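# Put the sharpener in the green box and close it

## Task

Place the pencil sharpener into the green box (releasing it is fine once some part of it is inside), then shut that box with its own lid; the result must stay in place without the robot holding it, and the gripper must end released and moved away.

## Robot and tools

Robot: one arm with a two-finger parallel gripper, seven joints from base to hand (waist, shoulder, upper arm roll, elbow, forearm roll, wrist pitch, wrist roll). The fingers point along the gripper's +z axis and close along its y axis. The reported hand point sits between the pads when they are shut; fingertips stick out about 19 mm past it when closed and about 6 mm when fully open. Closing pushes the tips roughly 13 mm farther out, so keep that margin above the table or box floor.

Frames: result lines give end_effector_position (metres) and end_effector_quat_wxyz in the scene frame: origin on the table top under the arm base, +z up, +y to the left when facing along +x. The base may be slightly tilted, and the printed position can be off, more so at long reach. Motion commands, however, are in the gripper's own axes.

A row is 9 numbers, each in [-1, 1], in this order: dx, dy, dz, rx, ry, rz, position, force_limit, speed. The first six are an offset (not a pose) in gripper axes, measured from the gripper pose at the start of the action; 1.0 equals 0.6 m for dx, dy, dz and 180 degrees for the rotation vector rx, ry, rz. position: +1 fully open (85 mm), about -0.8 where the pads touch, -1 closes until blocked. force_limit: pad pressing force, roughly 20 N at -1, 128 N at 0, 235 N at +1 (on a 40 mm object, slow close). speed: finger gap rate, roughly 20, 85, 150 mm/s at -1, 0, +1; faster closing adds some grip force.

execute_actions(actions): actions is a list of actions; each action is a table of up to 15 rows, one row per 1/30 s step, with the last row repeated if the table is short. Every row in an action is an offset from that action's starting pose, not from the preceding row. For the first action in a call, the start is the last pose reported in the scene. An empty list just returns state and images. Each commanded step is clipped to within 70 mm and 16 degrees of the measured pose, so large offsets take several actions; after an action the arm only continues to the last clipped pose, so send the remainder next. Position is favoured over orientation when both cannot be met.

move(target, speed, blocking): target is one 9-number row, an offset in gripper axes from the pose in the last result that showed one. The gripper follows a straight path there; speed is in m/s, 0.002 to 0.5 (default 0.25), turning capped at twice that in rad/s. Paths last 0.5 to 10 s and get cut at 10 s. Finger values are sent at the start. The path does not avoid obstacles; faster moves and targets set deeper past a contact hit and press harder. The result adds a move: line (done, off_target, moving, held, fault) plus limits flags: paced means the sent pose was clipped, held means a check blocked some steps, after which the arm may jump ahead quickly. With blocking=false the call returns after 0.5 s while the arm keeps going; other motion calls are refused until you call wait or stop.

wait(seconds): 0 to 10, holds the last command and returns early if a running move ends. stop(): brakes a running move (needs room; fingers keep going). zoom_image(camera, region): camera is cam_head_left, cam_head_right, cam_high, cam_low or cam_wrist (all 672x504); region is [x0, y0, x1, y1] pixels from the top-left, up to 504x504. finished_scene(scene): ends the current scene by its number, irreversibly, and the result tells whether the goal held; the next scene's task then appears.

Gripping: command position -1 and keep it; a solid grip shows object_status 2. Codes: 0 moving, 1 blocked while opening, 2 blocked while closing, 3 reached the requested position or pads met (a small object may still be held). Any new position value resets status to 0 briefly. Stopped fingers ignore new force_limit or speed until the position value changes by at least 0.01; to loosen a grip, open first. If the object slips, the fingers re-close on their own, except after a close at force_limit -1, where status stays 2 even if the object is gone. position_measured is in counts: 3 open, about 78 at 60 mm, 130 at 40 mm, 180 at 20 mm, 230 pads touching.

A "pose unreachable" line means the clearance check (which counts any mount under the base as arm) altered or blocked the command. "Hand target" shows where the controller is heading now. Joint ranges in rad: waist and both rolls and wrist roll ±6.283, shoulder ±2.250, elbow ±2.580, wrist pitch ±2.100; the elbow stops just before straight.

Avoid: pushing anything off the table (instant failure), dropping, slamming or shoving hard. If contact torque hits a joint's load limit (48 N m for the four upper joints, 30.2 N m for forearm roll, wrist pitch, wrist roll; held weight counts) the arm halts for 10 s and the rest of the call is skipped. Holding loads heats motors: a MOTOR HOT warning appears from 60 °C, and at 75 °C an OVER-TEMPERATURE FAULT lets the arm sag. Loose objects or a held part may occasionally be nudged by outside disturbances. An arm stopped by an object keeps pressing until a new command. Finish with the lid shut and resting, the gripper open and clear of the box.

Each tool is called after "Emit:" by a JSON object that holds its "fn" and its "kwargs".

## Session

Emit:
{"fn": "execute_actions", "kwargs": {"actions": []}}

Scene clock: 0.00 s.
end_effector_position=(+0.0003, +0.3494, +0.3166) position_measured=3 object_status=3 end_effector_quat_wxyz=(-0.323, +0.515, +0.778, +0.157)
Joint positions: [-2.222  0.85   0.354  2.337 -1.069 -0.2   -0.505]
Joint velocities: [ 0.    -0.002 -0.    -0.     0.     0.     0.001]
Hand target: +0.000, +0.349, +0.317; -0.323, +0.515, +0.778, +0.157

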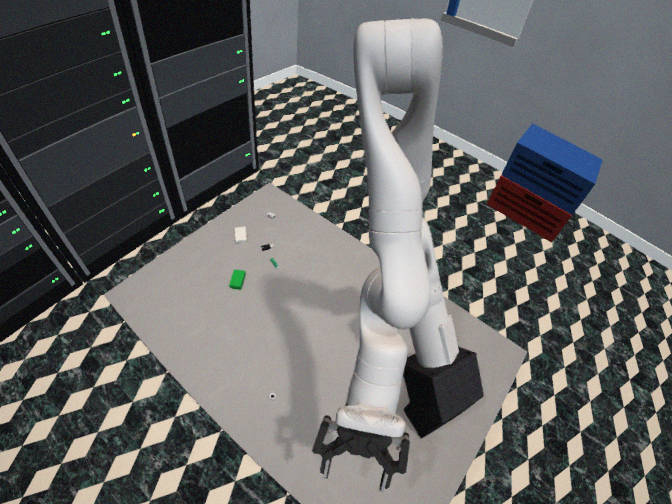

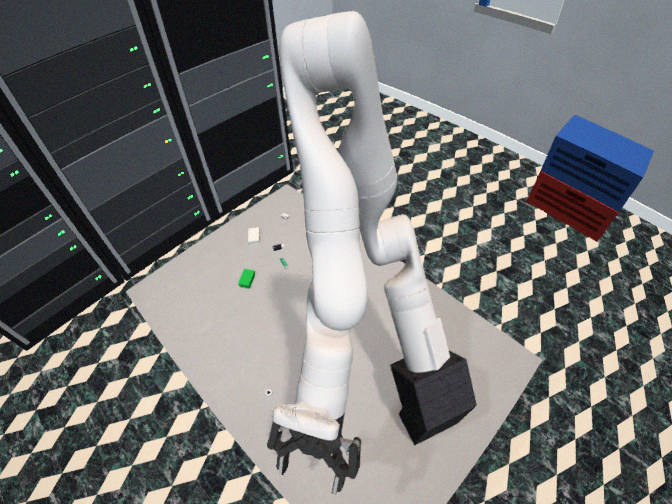

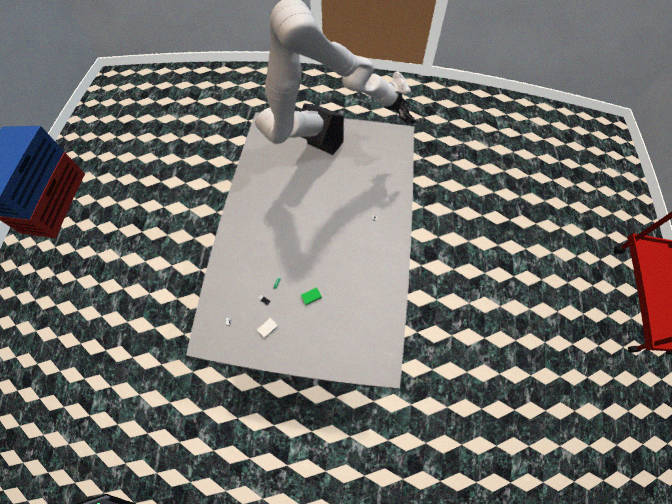

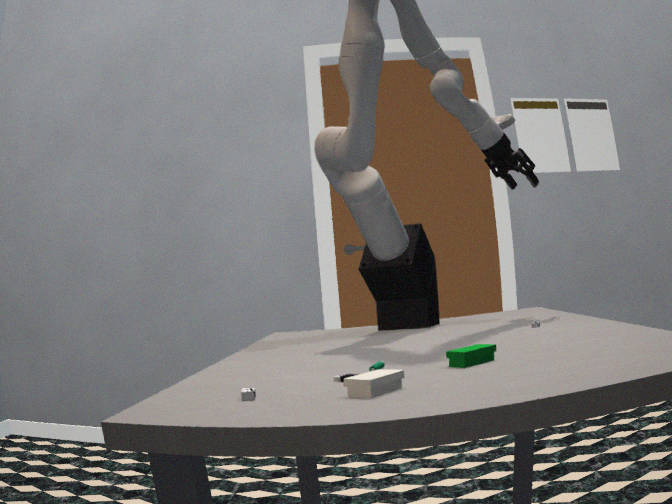

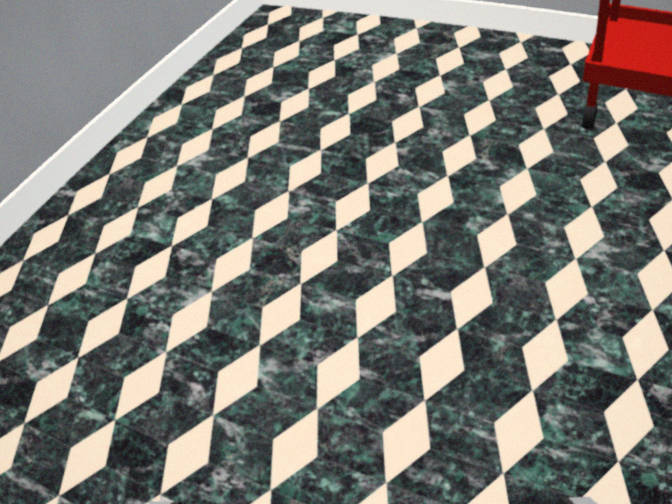

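Emit:
{"fn": "zoom_image", "kwargs": {"camera": "cam_high", "region": [180, 200, 420, 380]}}

Emit:
{"fn": "zoom_image", "kwargs": {"camera": "cam_low", "region": [220, 300, 560, 420]}}

Region (180, 200, 420, 380) of cam_high's 672x504 image, scaled by 2.100, with more detail than that image has; it fills the top 378 rows of this view, and the rest is white.

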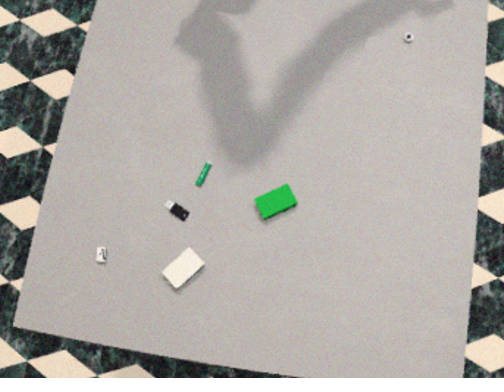

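Region (220, 300, 560, 420) of cam_low's 672x504 image, scaled by 1.482, with more detail than that image has; it fills the top 178 rows of this view, and the rest is white.

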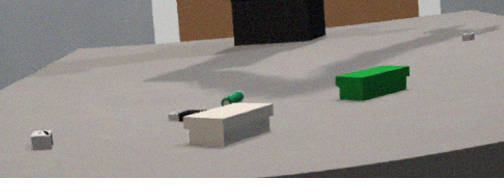

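Emit:
{"fn": "move", "kwargs": {"target": [-0.533,0.538,-0.61,-0.031,-0.232,0,1,0,0]}}

Scene clock: 12.57 s.
end_effector_position=(+0.5002, +0.0520, +0.3477) position_measured=3 object_status=3 end_effector_quat_wxyz=(-0.001, +0.552, +0.834, +0.002)
Joint positions: [-2.498  0.701  2.203  1.947  0.059  1.075 -0.093]
Joint velocities: [ 0.006 -0.005 -0.001 -0.003  0.002  0.    -0.001]
Hand target: +0.500, +0.052, +0.347; -0.001, +0.552, +0.834, +0.002
Off the commanded pose: 0.003 m, 0 deg.
move: done; limits=paced

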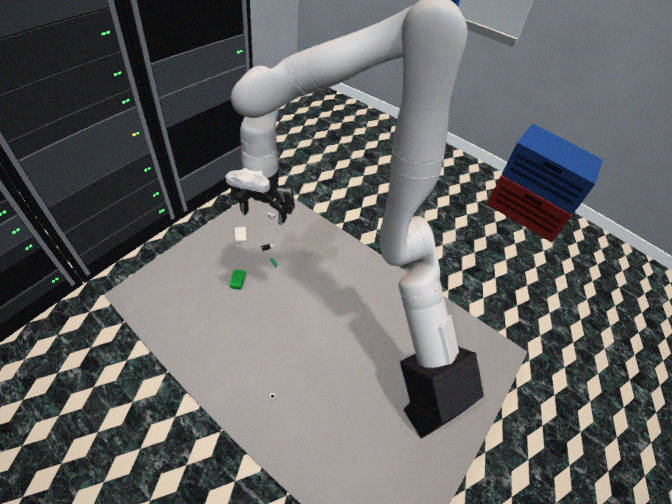

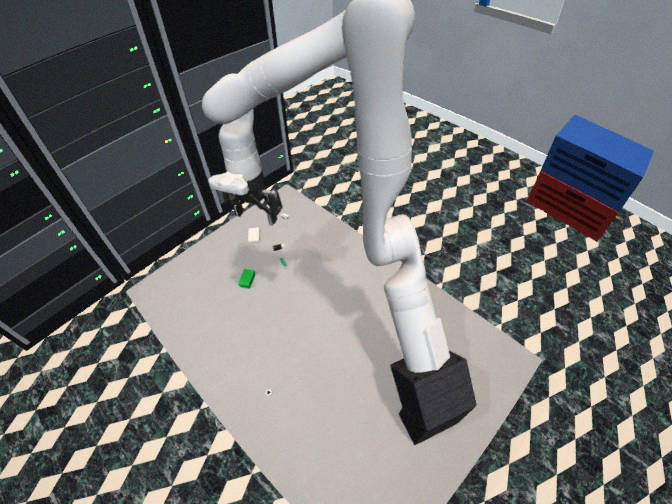

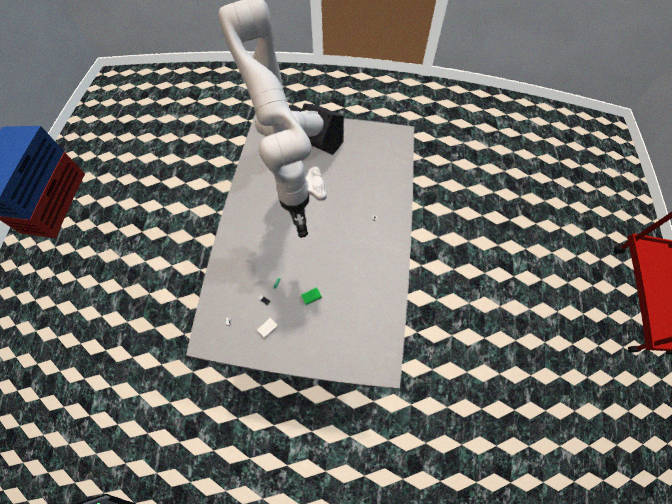

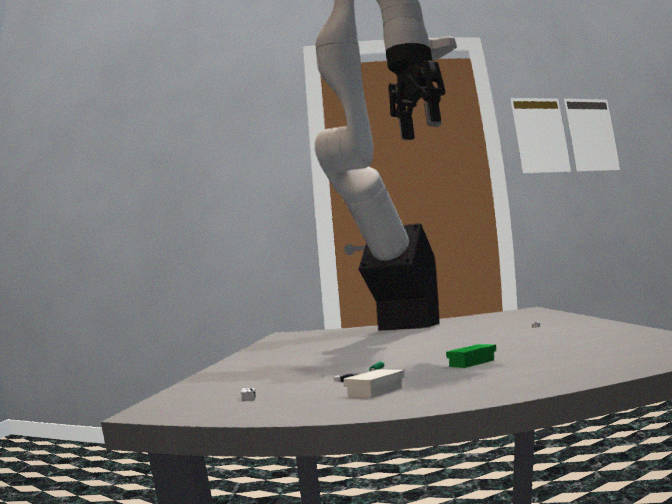

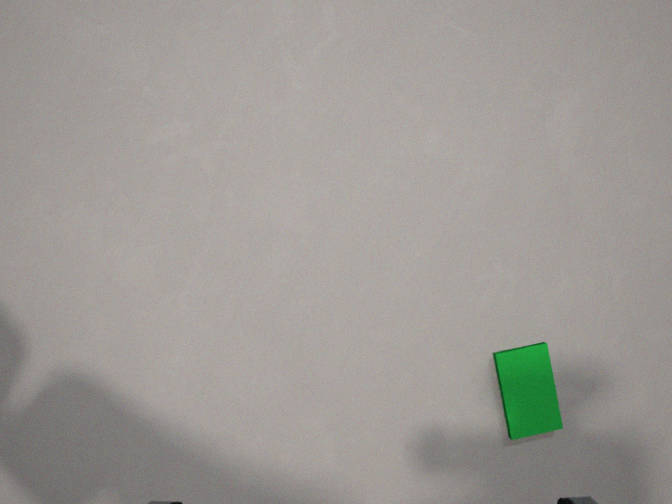

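Emit:
{"fn": "move", "kwargs": {"target": [0,0.2,0.2,0,0,0,1,0,0]}}

Scene clock: 17.80 s.
end_effector_position=(+0.6107, +0.0996, +0.2280) position_measured=3 object_status=3 end_effector_quat_wxyz=(-0.000, +0.551, +0.834, +0.002)
Joint positions: [-1.843  0.524  1.659  1.773  0.105  0.842 -0.126]
Joint velocities: [ 0.006  0.    -0.001 -0.     0.001 -0.     0.   ]
Hand target: +0.611, +0.099, +0.228; +0.000, +0.552, +0.834, +0.002
Off the commanded pose: 0.000 m, 0 deg.
move: done

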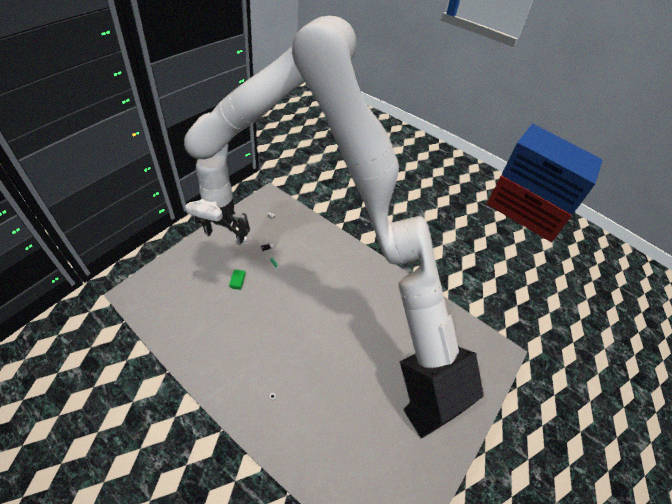

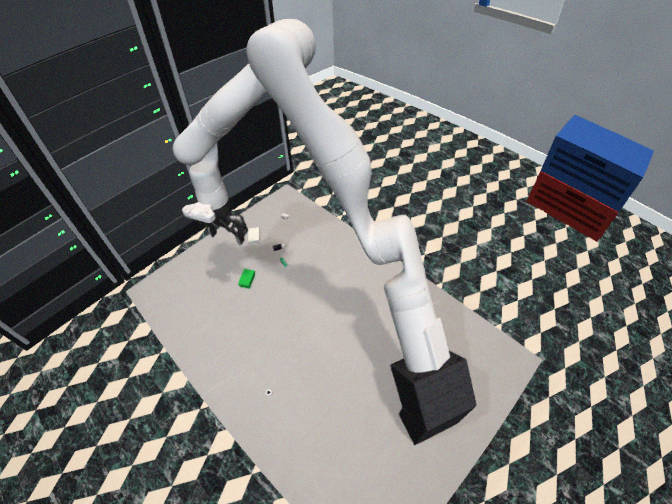

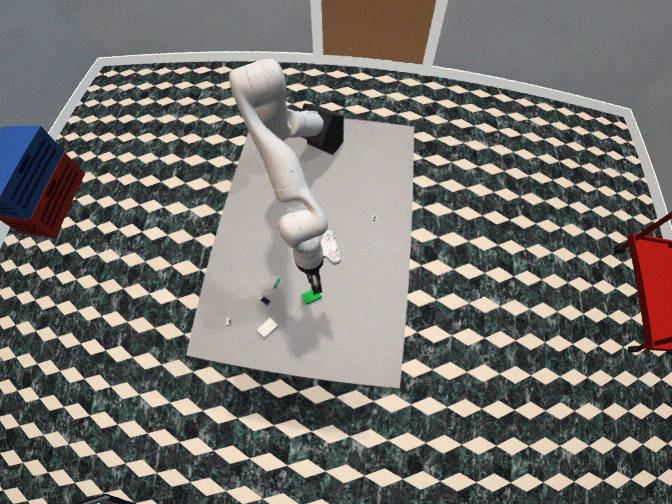

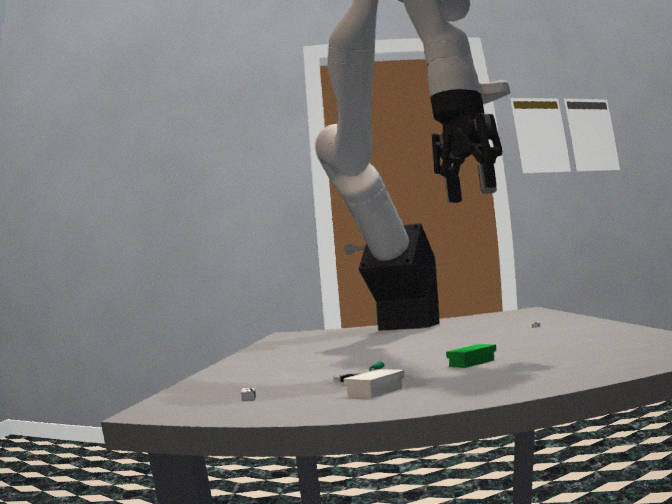

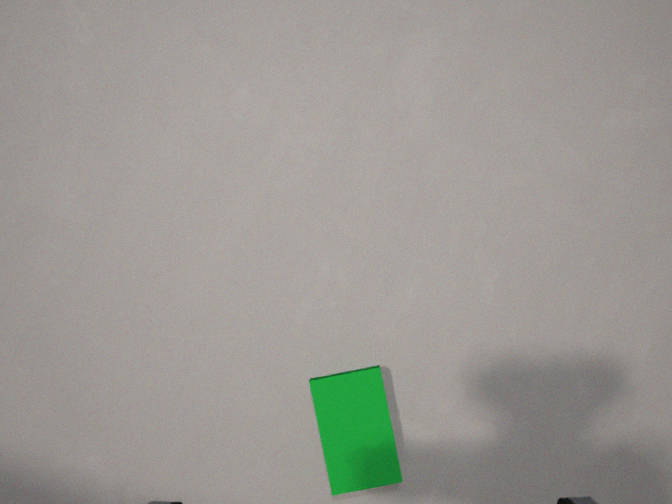

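Emit:
{"fn": "move", "kwargs": {"target": [0.05,0,0.2,0,0,0,1,0,0]}}

Scene clock: 24.77 s.
end_effector_position=(+0.5993, +0.1274, +0.1081) position_measured=3 object_status=3 end_effector_quat_wxyz=(+0.000, +0.551, +0.834, +0.002)
Joint positions: [-1.431  0.636  1.319  1.849  0.004  0.532 -0.109]
Joint velocities: [ 0.005 -0.    -0.001 -0.    -0.     0.    -0.   ]
Hand target: +0.599, +0.127, +0.108; +0.000, +0.551, +0.834, +0.002
Off the commanded pose: 0.000 m, 0 deg.
move: done

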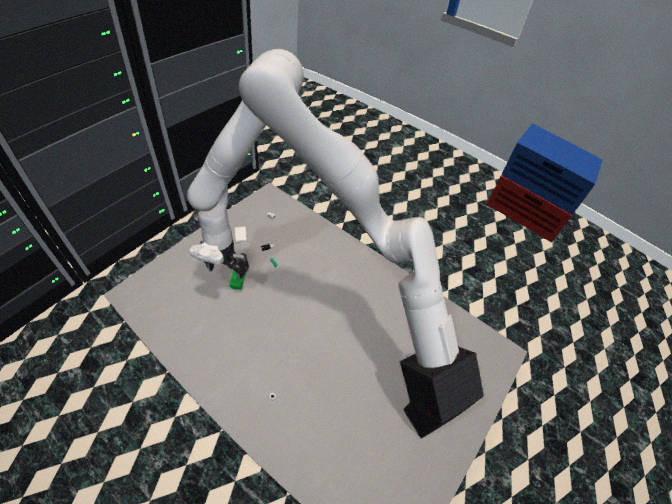

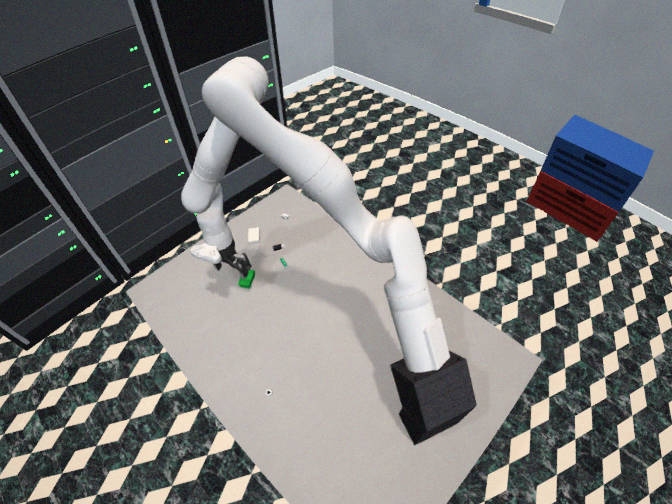

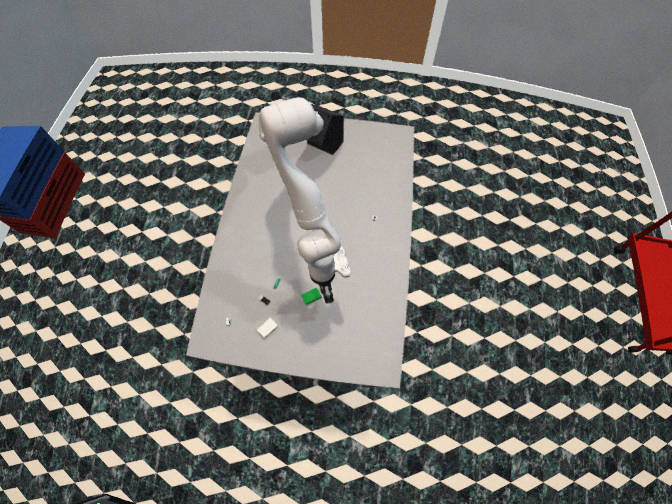

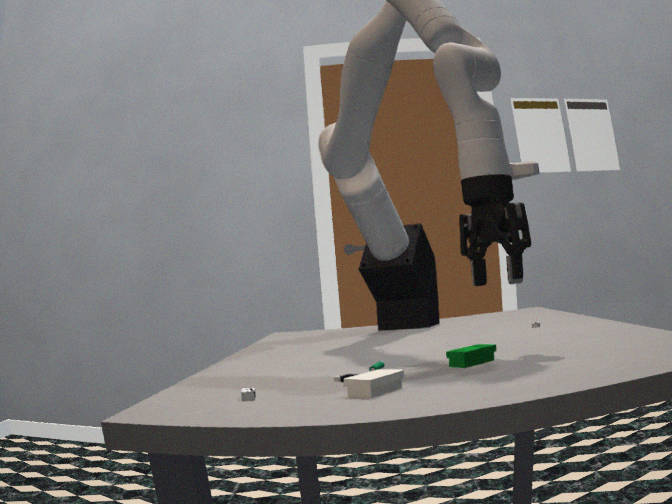

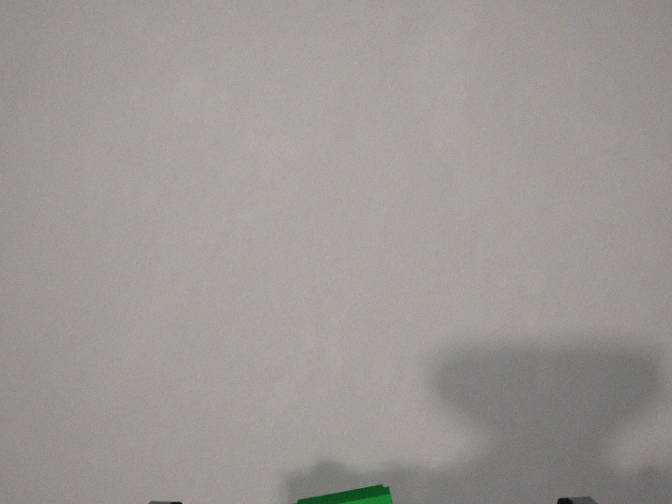

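Emit:
{"fn": "move", "kwargs": {"target": [-0.04,-0.02,0.07,0,0,-0.055,1,0,0], "speed": 0.1}}

Emit:
{"fn": "zoom_image", "kwargs": {"camera": "cam_high", "region": [240, 220, 400, 340]}}

Emit:
{"fn": "zoom_image", "kwargs": {"camera": "cam_low", "region": [380, 240, 580, 390]}}

Scene clock: 36.47 s.
end_effector_position=(+0.5978, +0.1010, +0.0661) position_measured=3 object_status=3 end_effector_quat_wxyz=(+0.001, +0.477, +0.879, +0.002)
Joint positions: [-1.278  0.609  1.211  1.896  0.069  0.408  0.054]
Joint velocities: [ 0.008 -0.001  0.     0.001 -0.001 -0.     0.001]
Hand target: +0.598, +0.101, +0.066; +0.001, +0.477, +0.879, +0.002
Off the commanded pose: 0.000 m, 0 deg.
move: done

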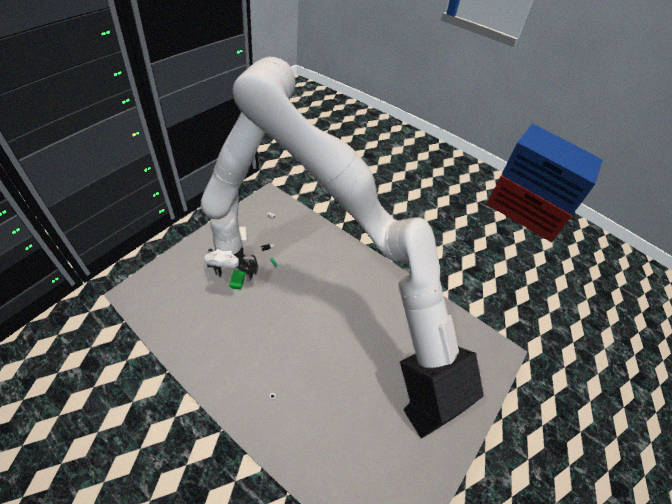

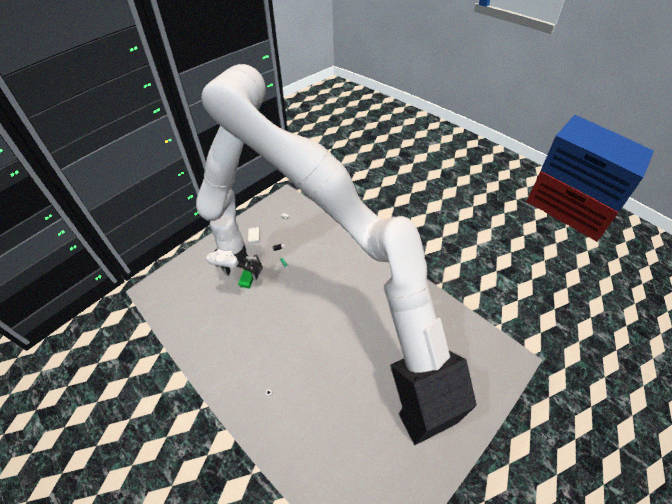

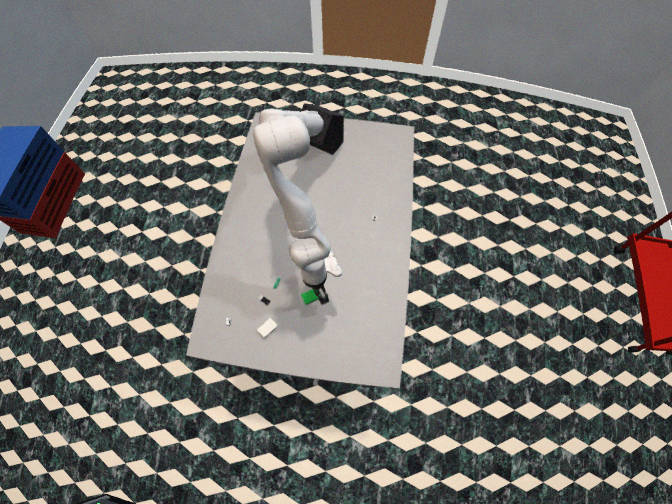

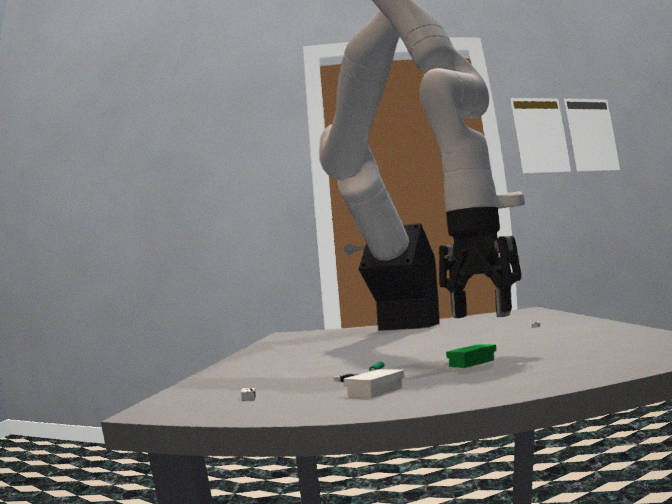

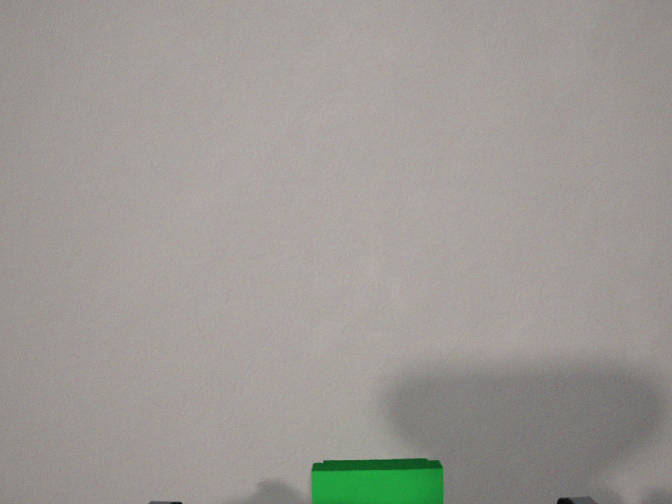

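Region (240, 220, 400, 340) of cam_high's 672x504 image, scaled by 3.150, with more detail than that image has; it fills the top 378 rows of this view, and the rest is white.

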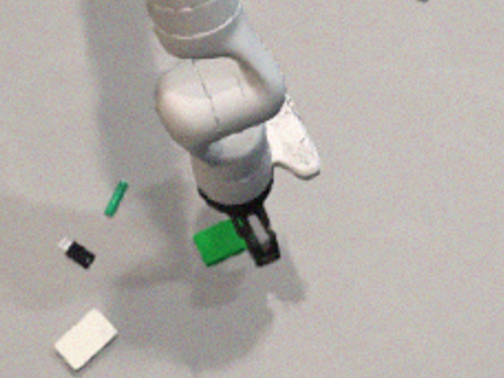

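Region (380, 240, 580, 390) of cam_low's 672x504 image, scaled by 2.520, with more detail than that image has; it fills the top 378 rows of this view, and the rest is white.

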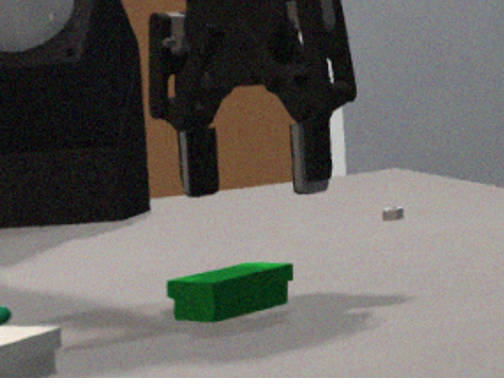

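Emit:
{"fn": "move", "kwargs": {"target": [-0.045,0.004,0.05,0,0,0,1,0,0], "speed": 0.05}}

Emit:
{"fn": "zoom_image", "kwargs": {"camera": "cam_high", "region": [240, 220, 400, 340]}}

Emit:
{"fn": "zoom_image", "kwargs": {"camera": "cam_low", "region": [380, 240, 580, 390]}}

Scene clock: 43.90 s.
end_effector_position=(+0.6146, +0.0802, +0.0362) position_measured=3 object_status=3 end_effector_quat_wxyz=(+0.001, +0.477, +0.879, +0.002)
Joint positions: [-1.128  0.601  1.128  1.862  0.063  0.365  0.116]
Joint velocities: [ 0.009  0.     0.    -0.001 -0.001 -0.001  0.002]
Hand target: +0.615, +0.080, +0.036; +0.001, +0.477, +0.879, +0.002
Off the commanded pose: 0.001 m, 0 deg.
move: done

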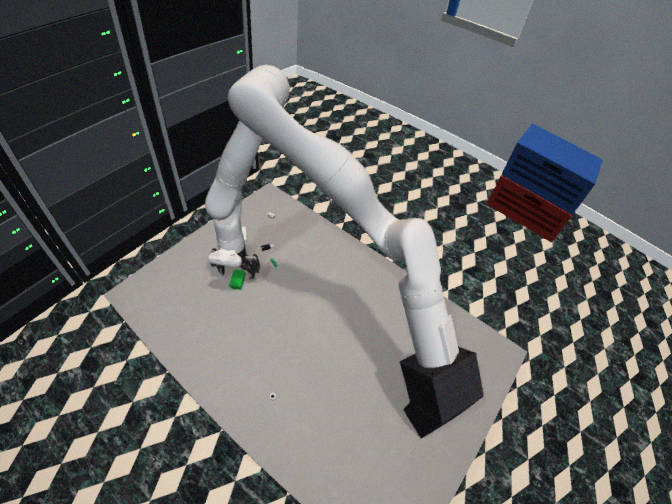

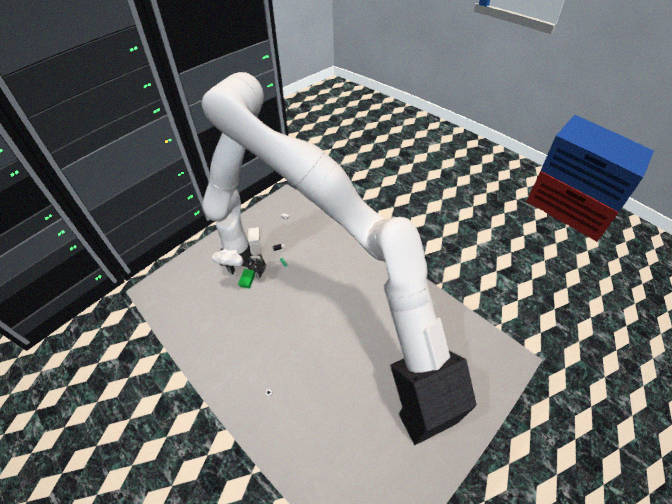

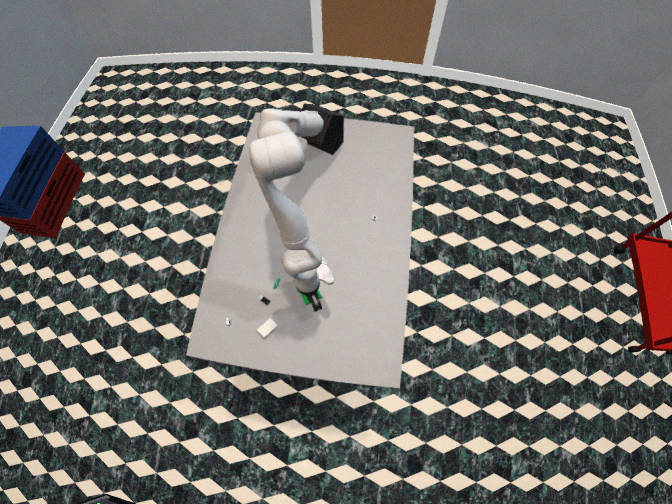

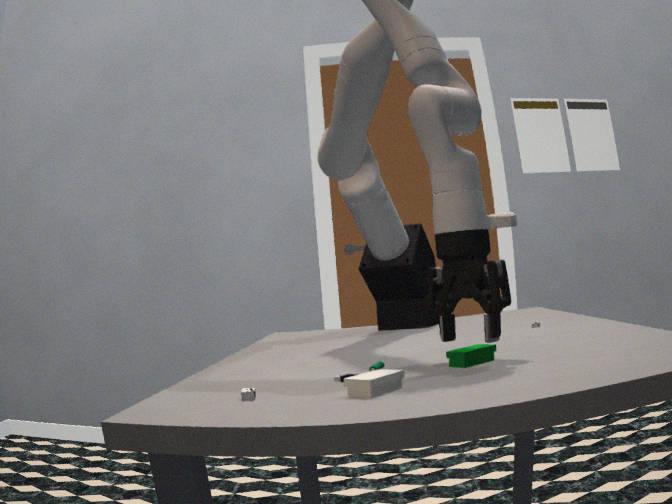

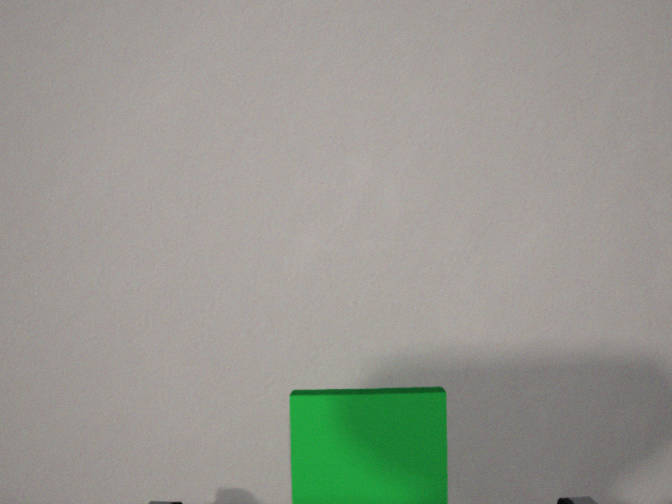

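Region (240, 220, 400, 340) of cam_high's 672x504 image, scaled by 3.150, with more detail than that image has; it fills the top 378 rows of this view, and the rest is white.

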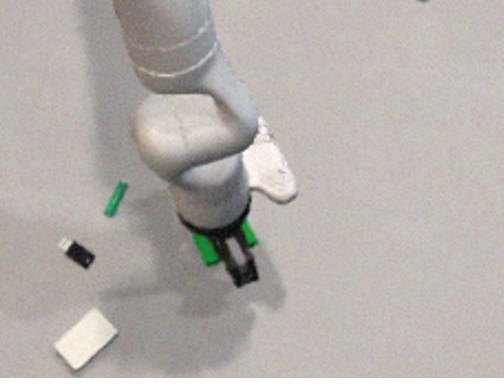

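Region (380, 240, 580, 390) of cam_low's 672x504 image, scaled by 2.520, with more detail than that image has; it fills the top 378 rows of this view, and the rest is white.

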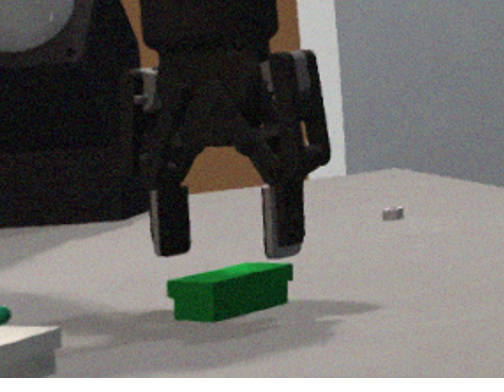

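Emit:
{"fn": "move", "kwargs": {"target": [0,0,0.035,0,0,0,1,0,0], "speed": 0.03}}

Emit:
{"fn": "zoom_image", "kwargs": {"camera": "cam_low", "region": [380, 240, 580, 390]}}

Scene clock: 49.13 s.
end_effector_position=(+0.6146, +0.0806, +0.0154) position_measured=3 object_status=3 end_effector_quat_wxyz=(+0.001, +0.477, +0.879, +0.002)
Joint positions: [-1.057  0.628  1.074  1.852  0.047  0.325  0.129]
Joint velocities: [ 0.006  0.001 -0.     0.001 -0.    -0.001  0.001]
Hand target: +0.615, +0.080, +0.015; +0.001, +0.477, +0.879, +0.002
Off the commanded pose: 0.000 m, 0 deg.
move: done

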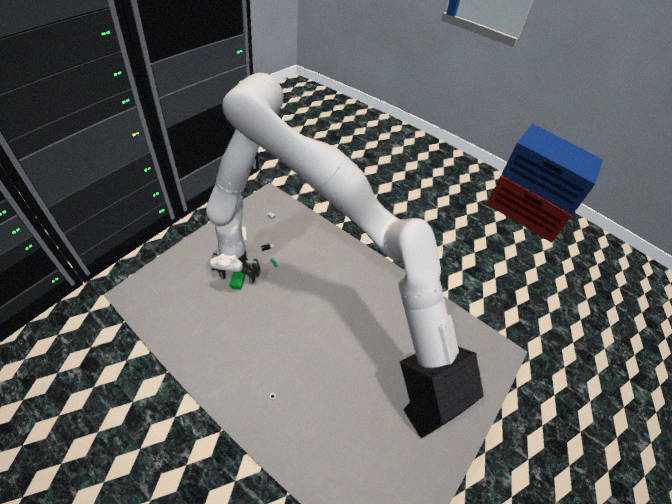

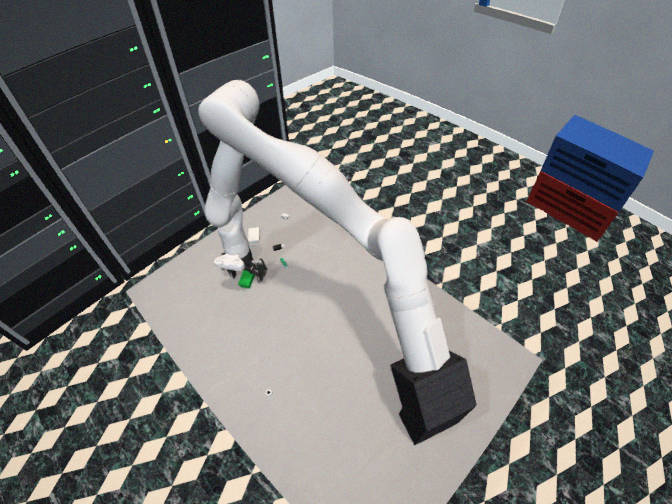

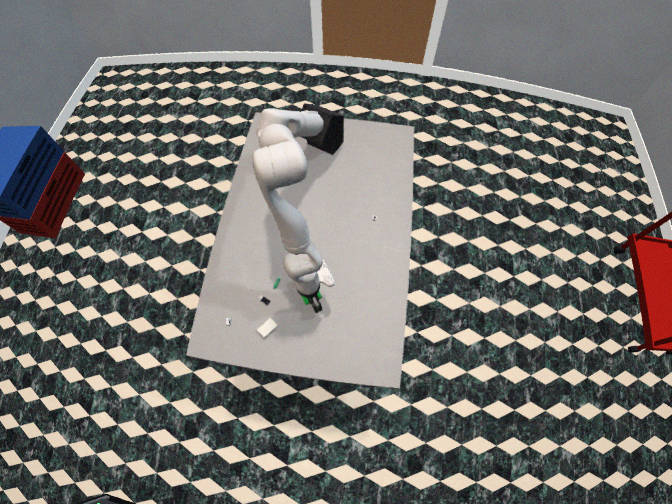

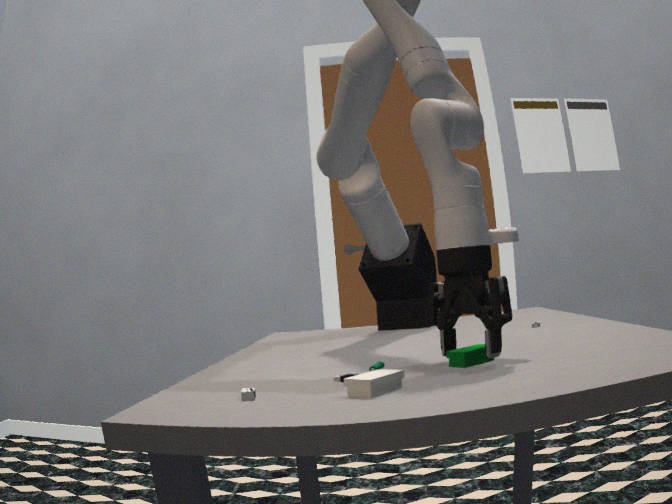

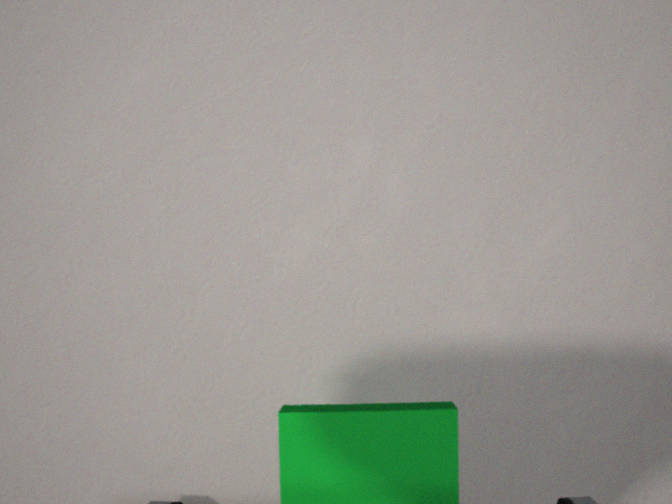

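Region (380, 240, 580, 390) of cam_low's 672x504 image, scaled by 2.520, with more detail than that image has; it fills the top 378 rows of this view, and the rest is white.

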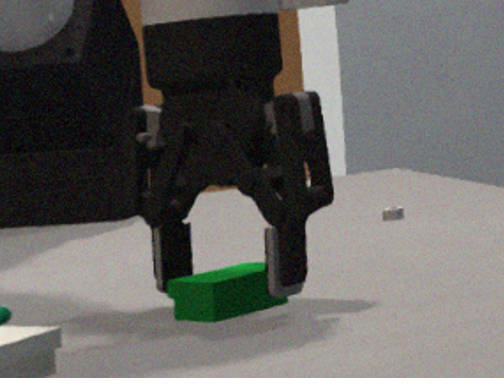

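Emit:
{"fn": "execute_actions", "kwargs": {"actions": [[[0,0,-0.01,0,0,0,1,0,0]],[[0,0,0,0,0,0,-1,-0.5,-0.5]],[[0,0,0,0,0,0,-1,-0.5,-0.5]],[[0,0,0,0,0,0,-1,-0.5,-0.5]],[[0,0,-0.04,0,0,0,-1,-0.5,-0.5]],[[0,0,-0.04,0,0,0,-1,-0.5,-0.5]],[[0,0,0,0,0,0,-1,-0.5,-0.5]]]}}

Scene clock: 58.03 s.
end_effector_position=(+0.6145, +0.0793, +0.0689) position_measured=140 object_status=2 end_effector_quat_wxyz=(+0.001, +0.477, +0.879, +0.001)
Joint positions: [-1.247  0.559  1.215  1.87   0.097  0.435  0.088]
Joint velocities: [0.    0.002 0.    0.    0.001 0.    0.   ]
Hand target: +0.614, +0.079, +0.069; +0.001, +0.477, +0.879, +0.001
Off the commanded pose: 0.000 m, 0 deg.

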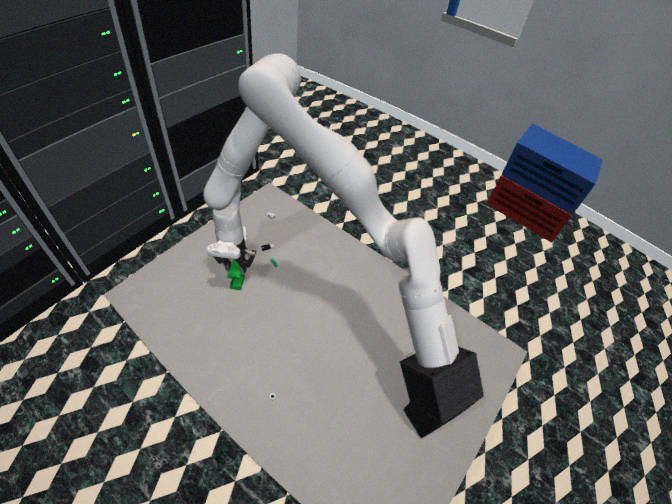

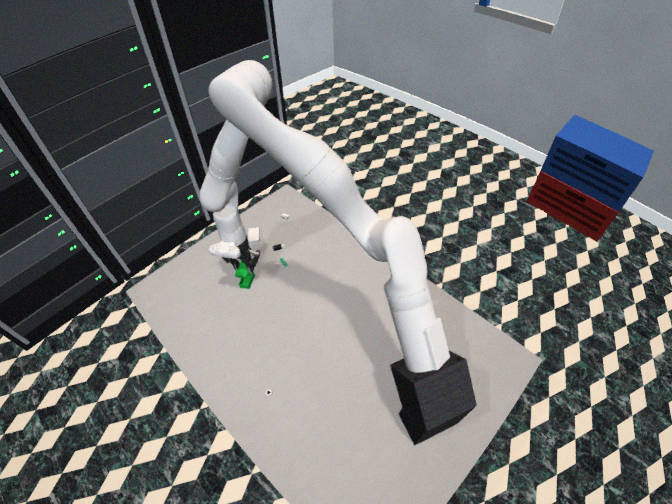

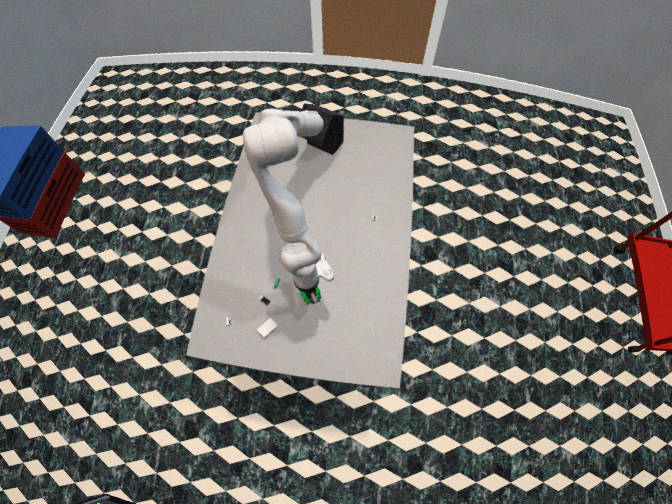

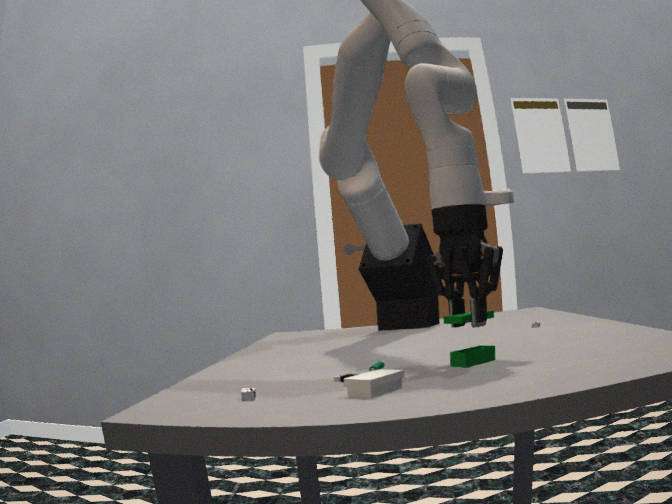

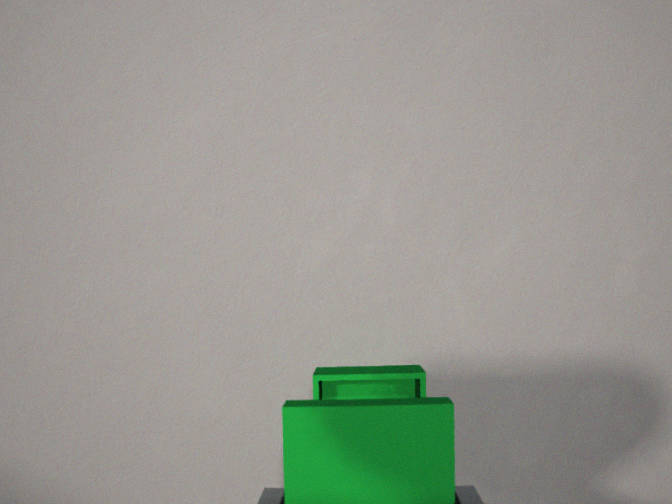

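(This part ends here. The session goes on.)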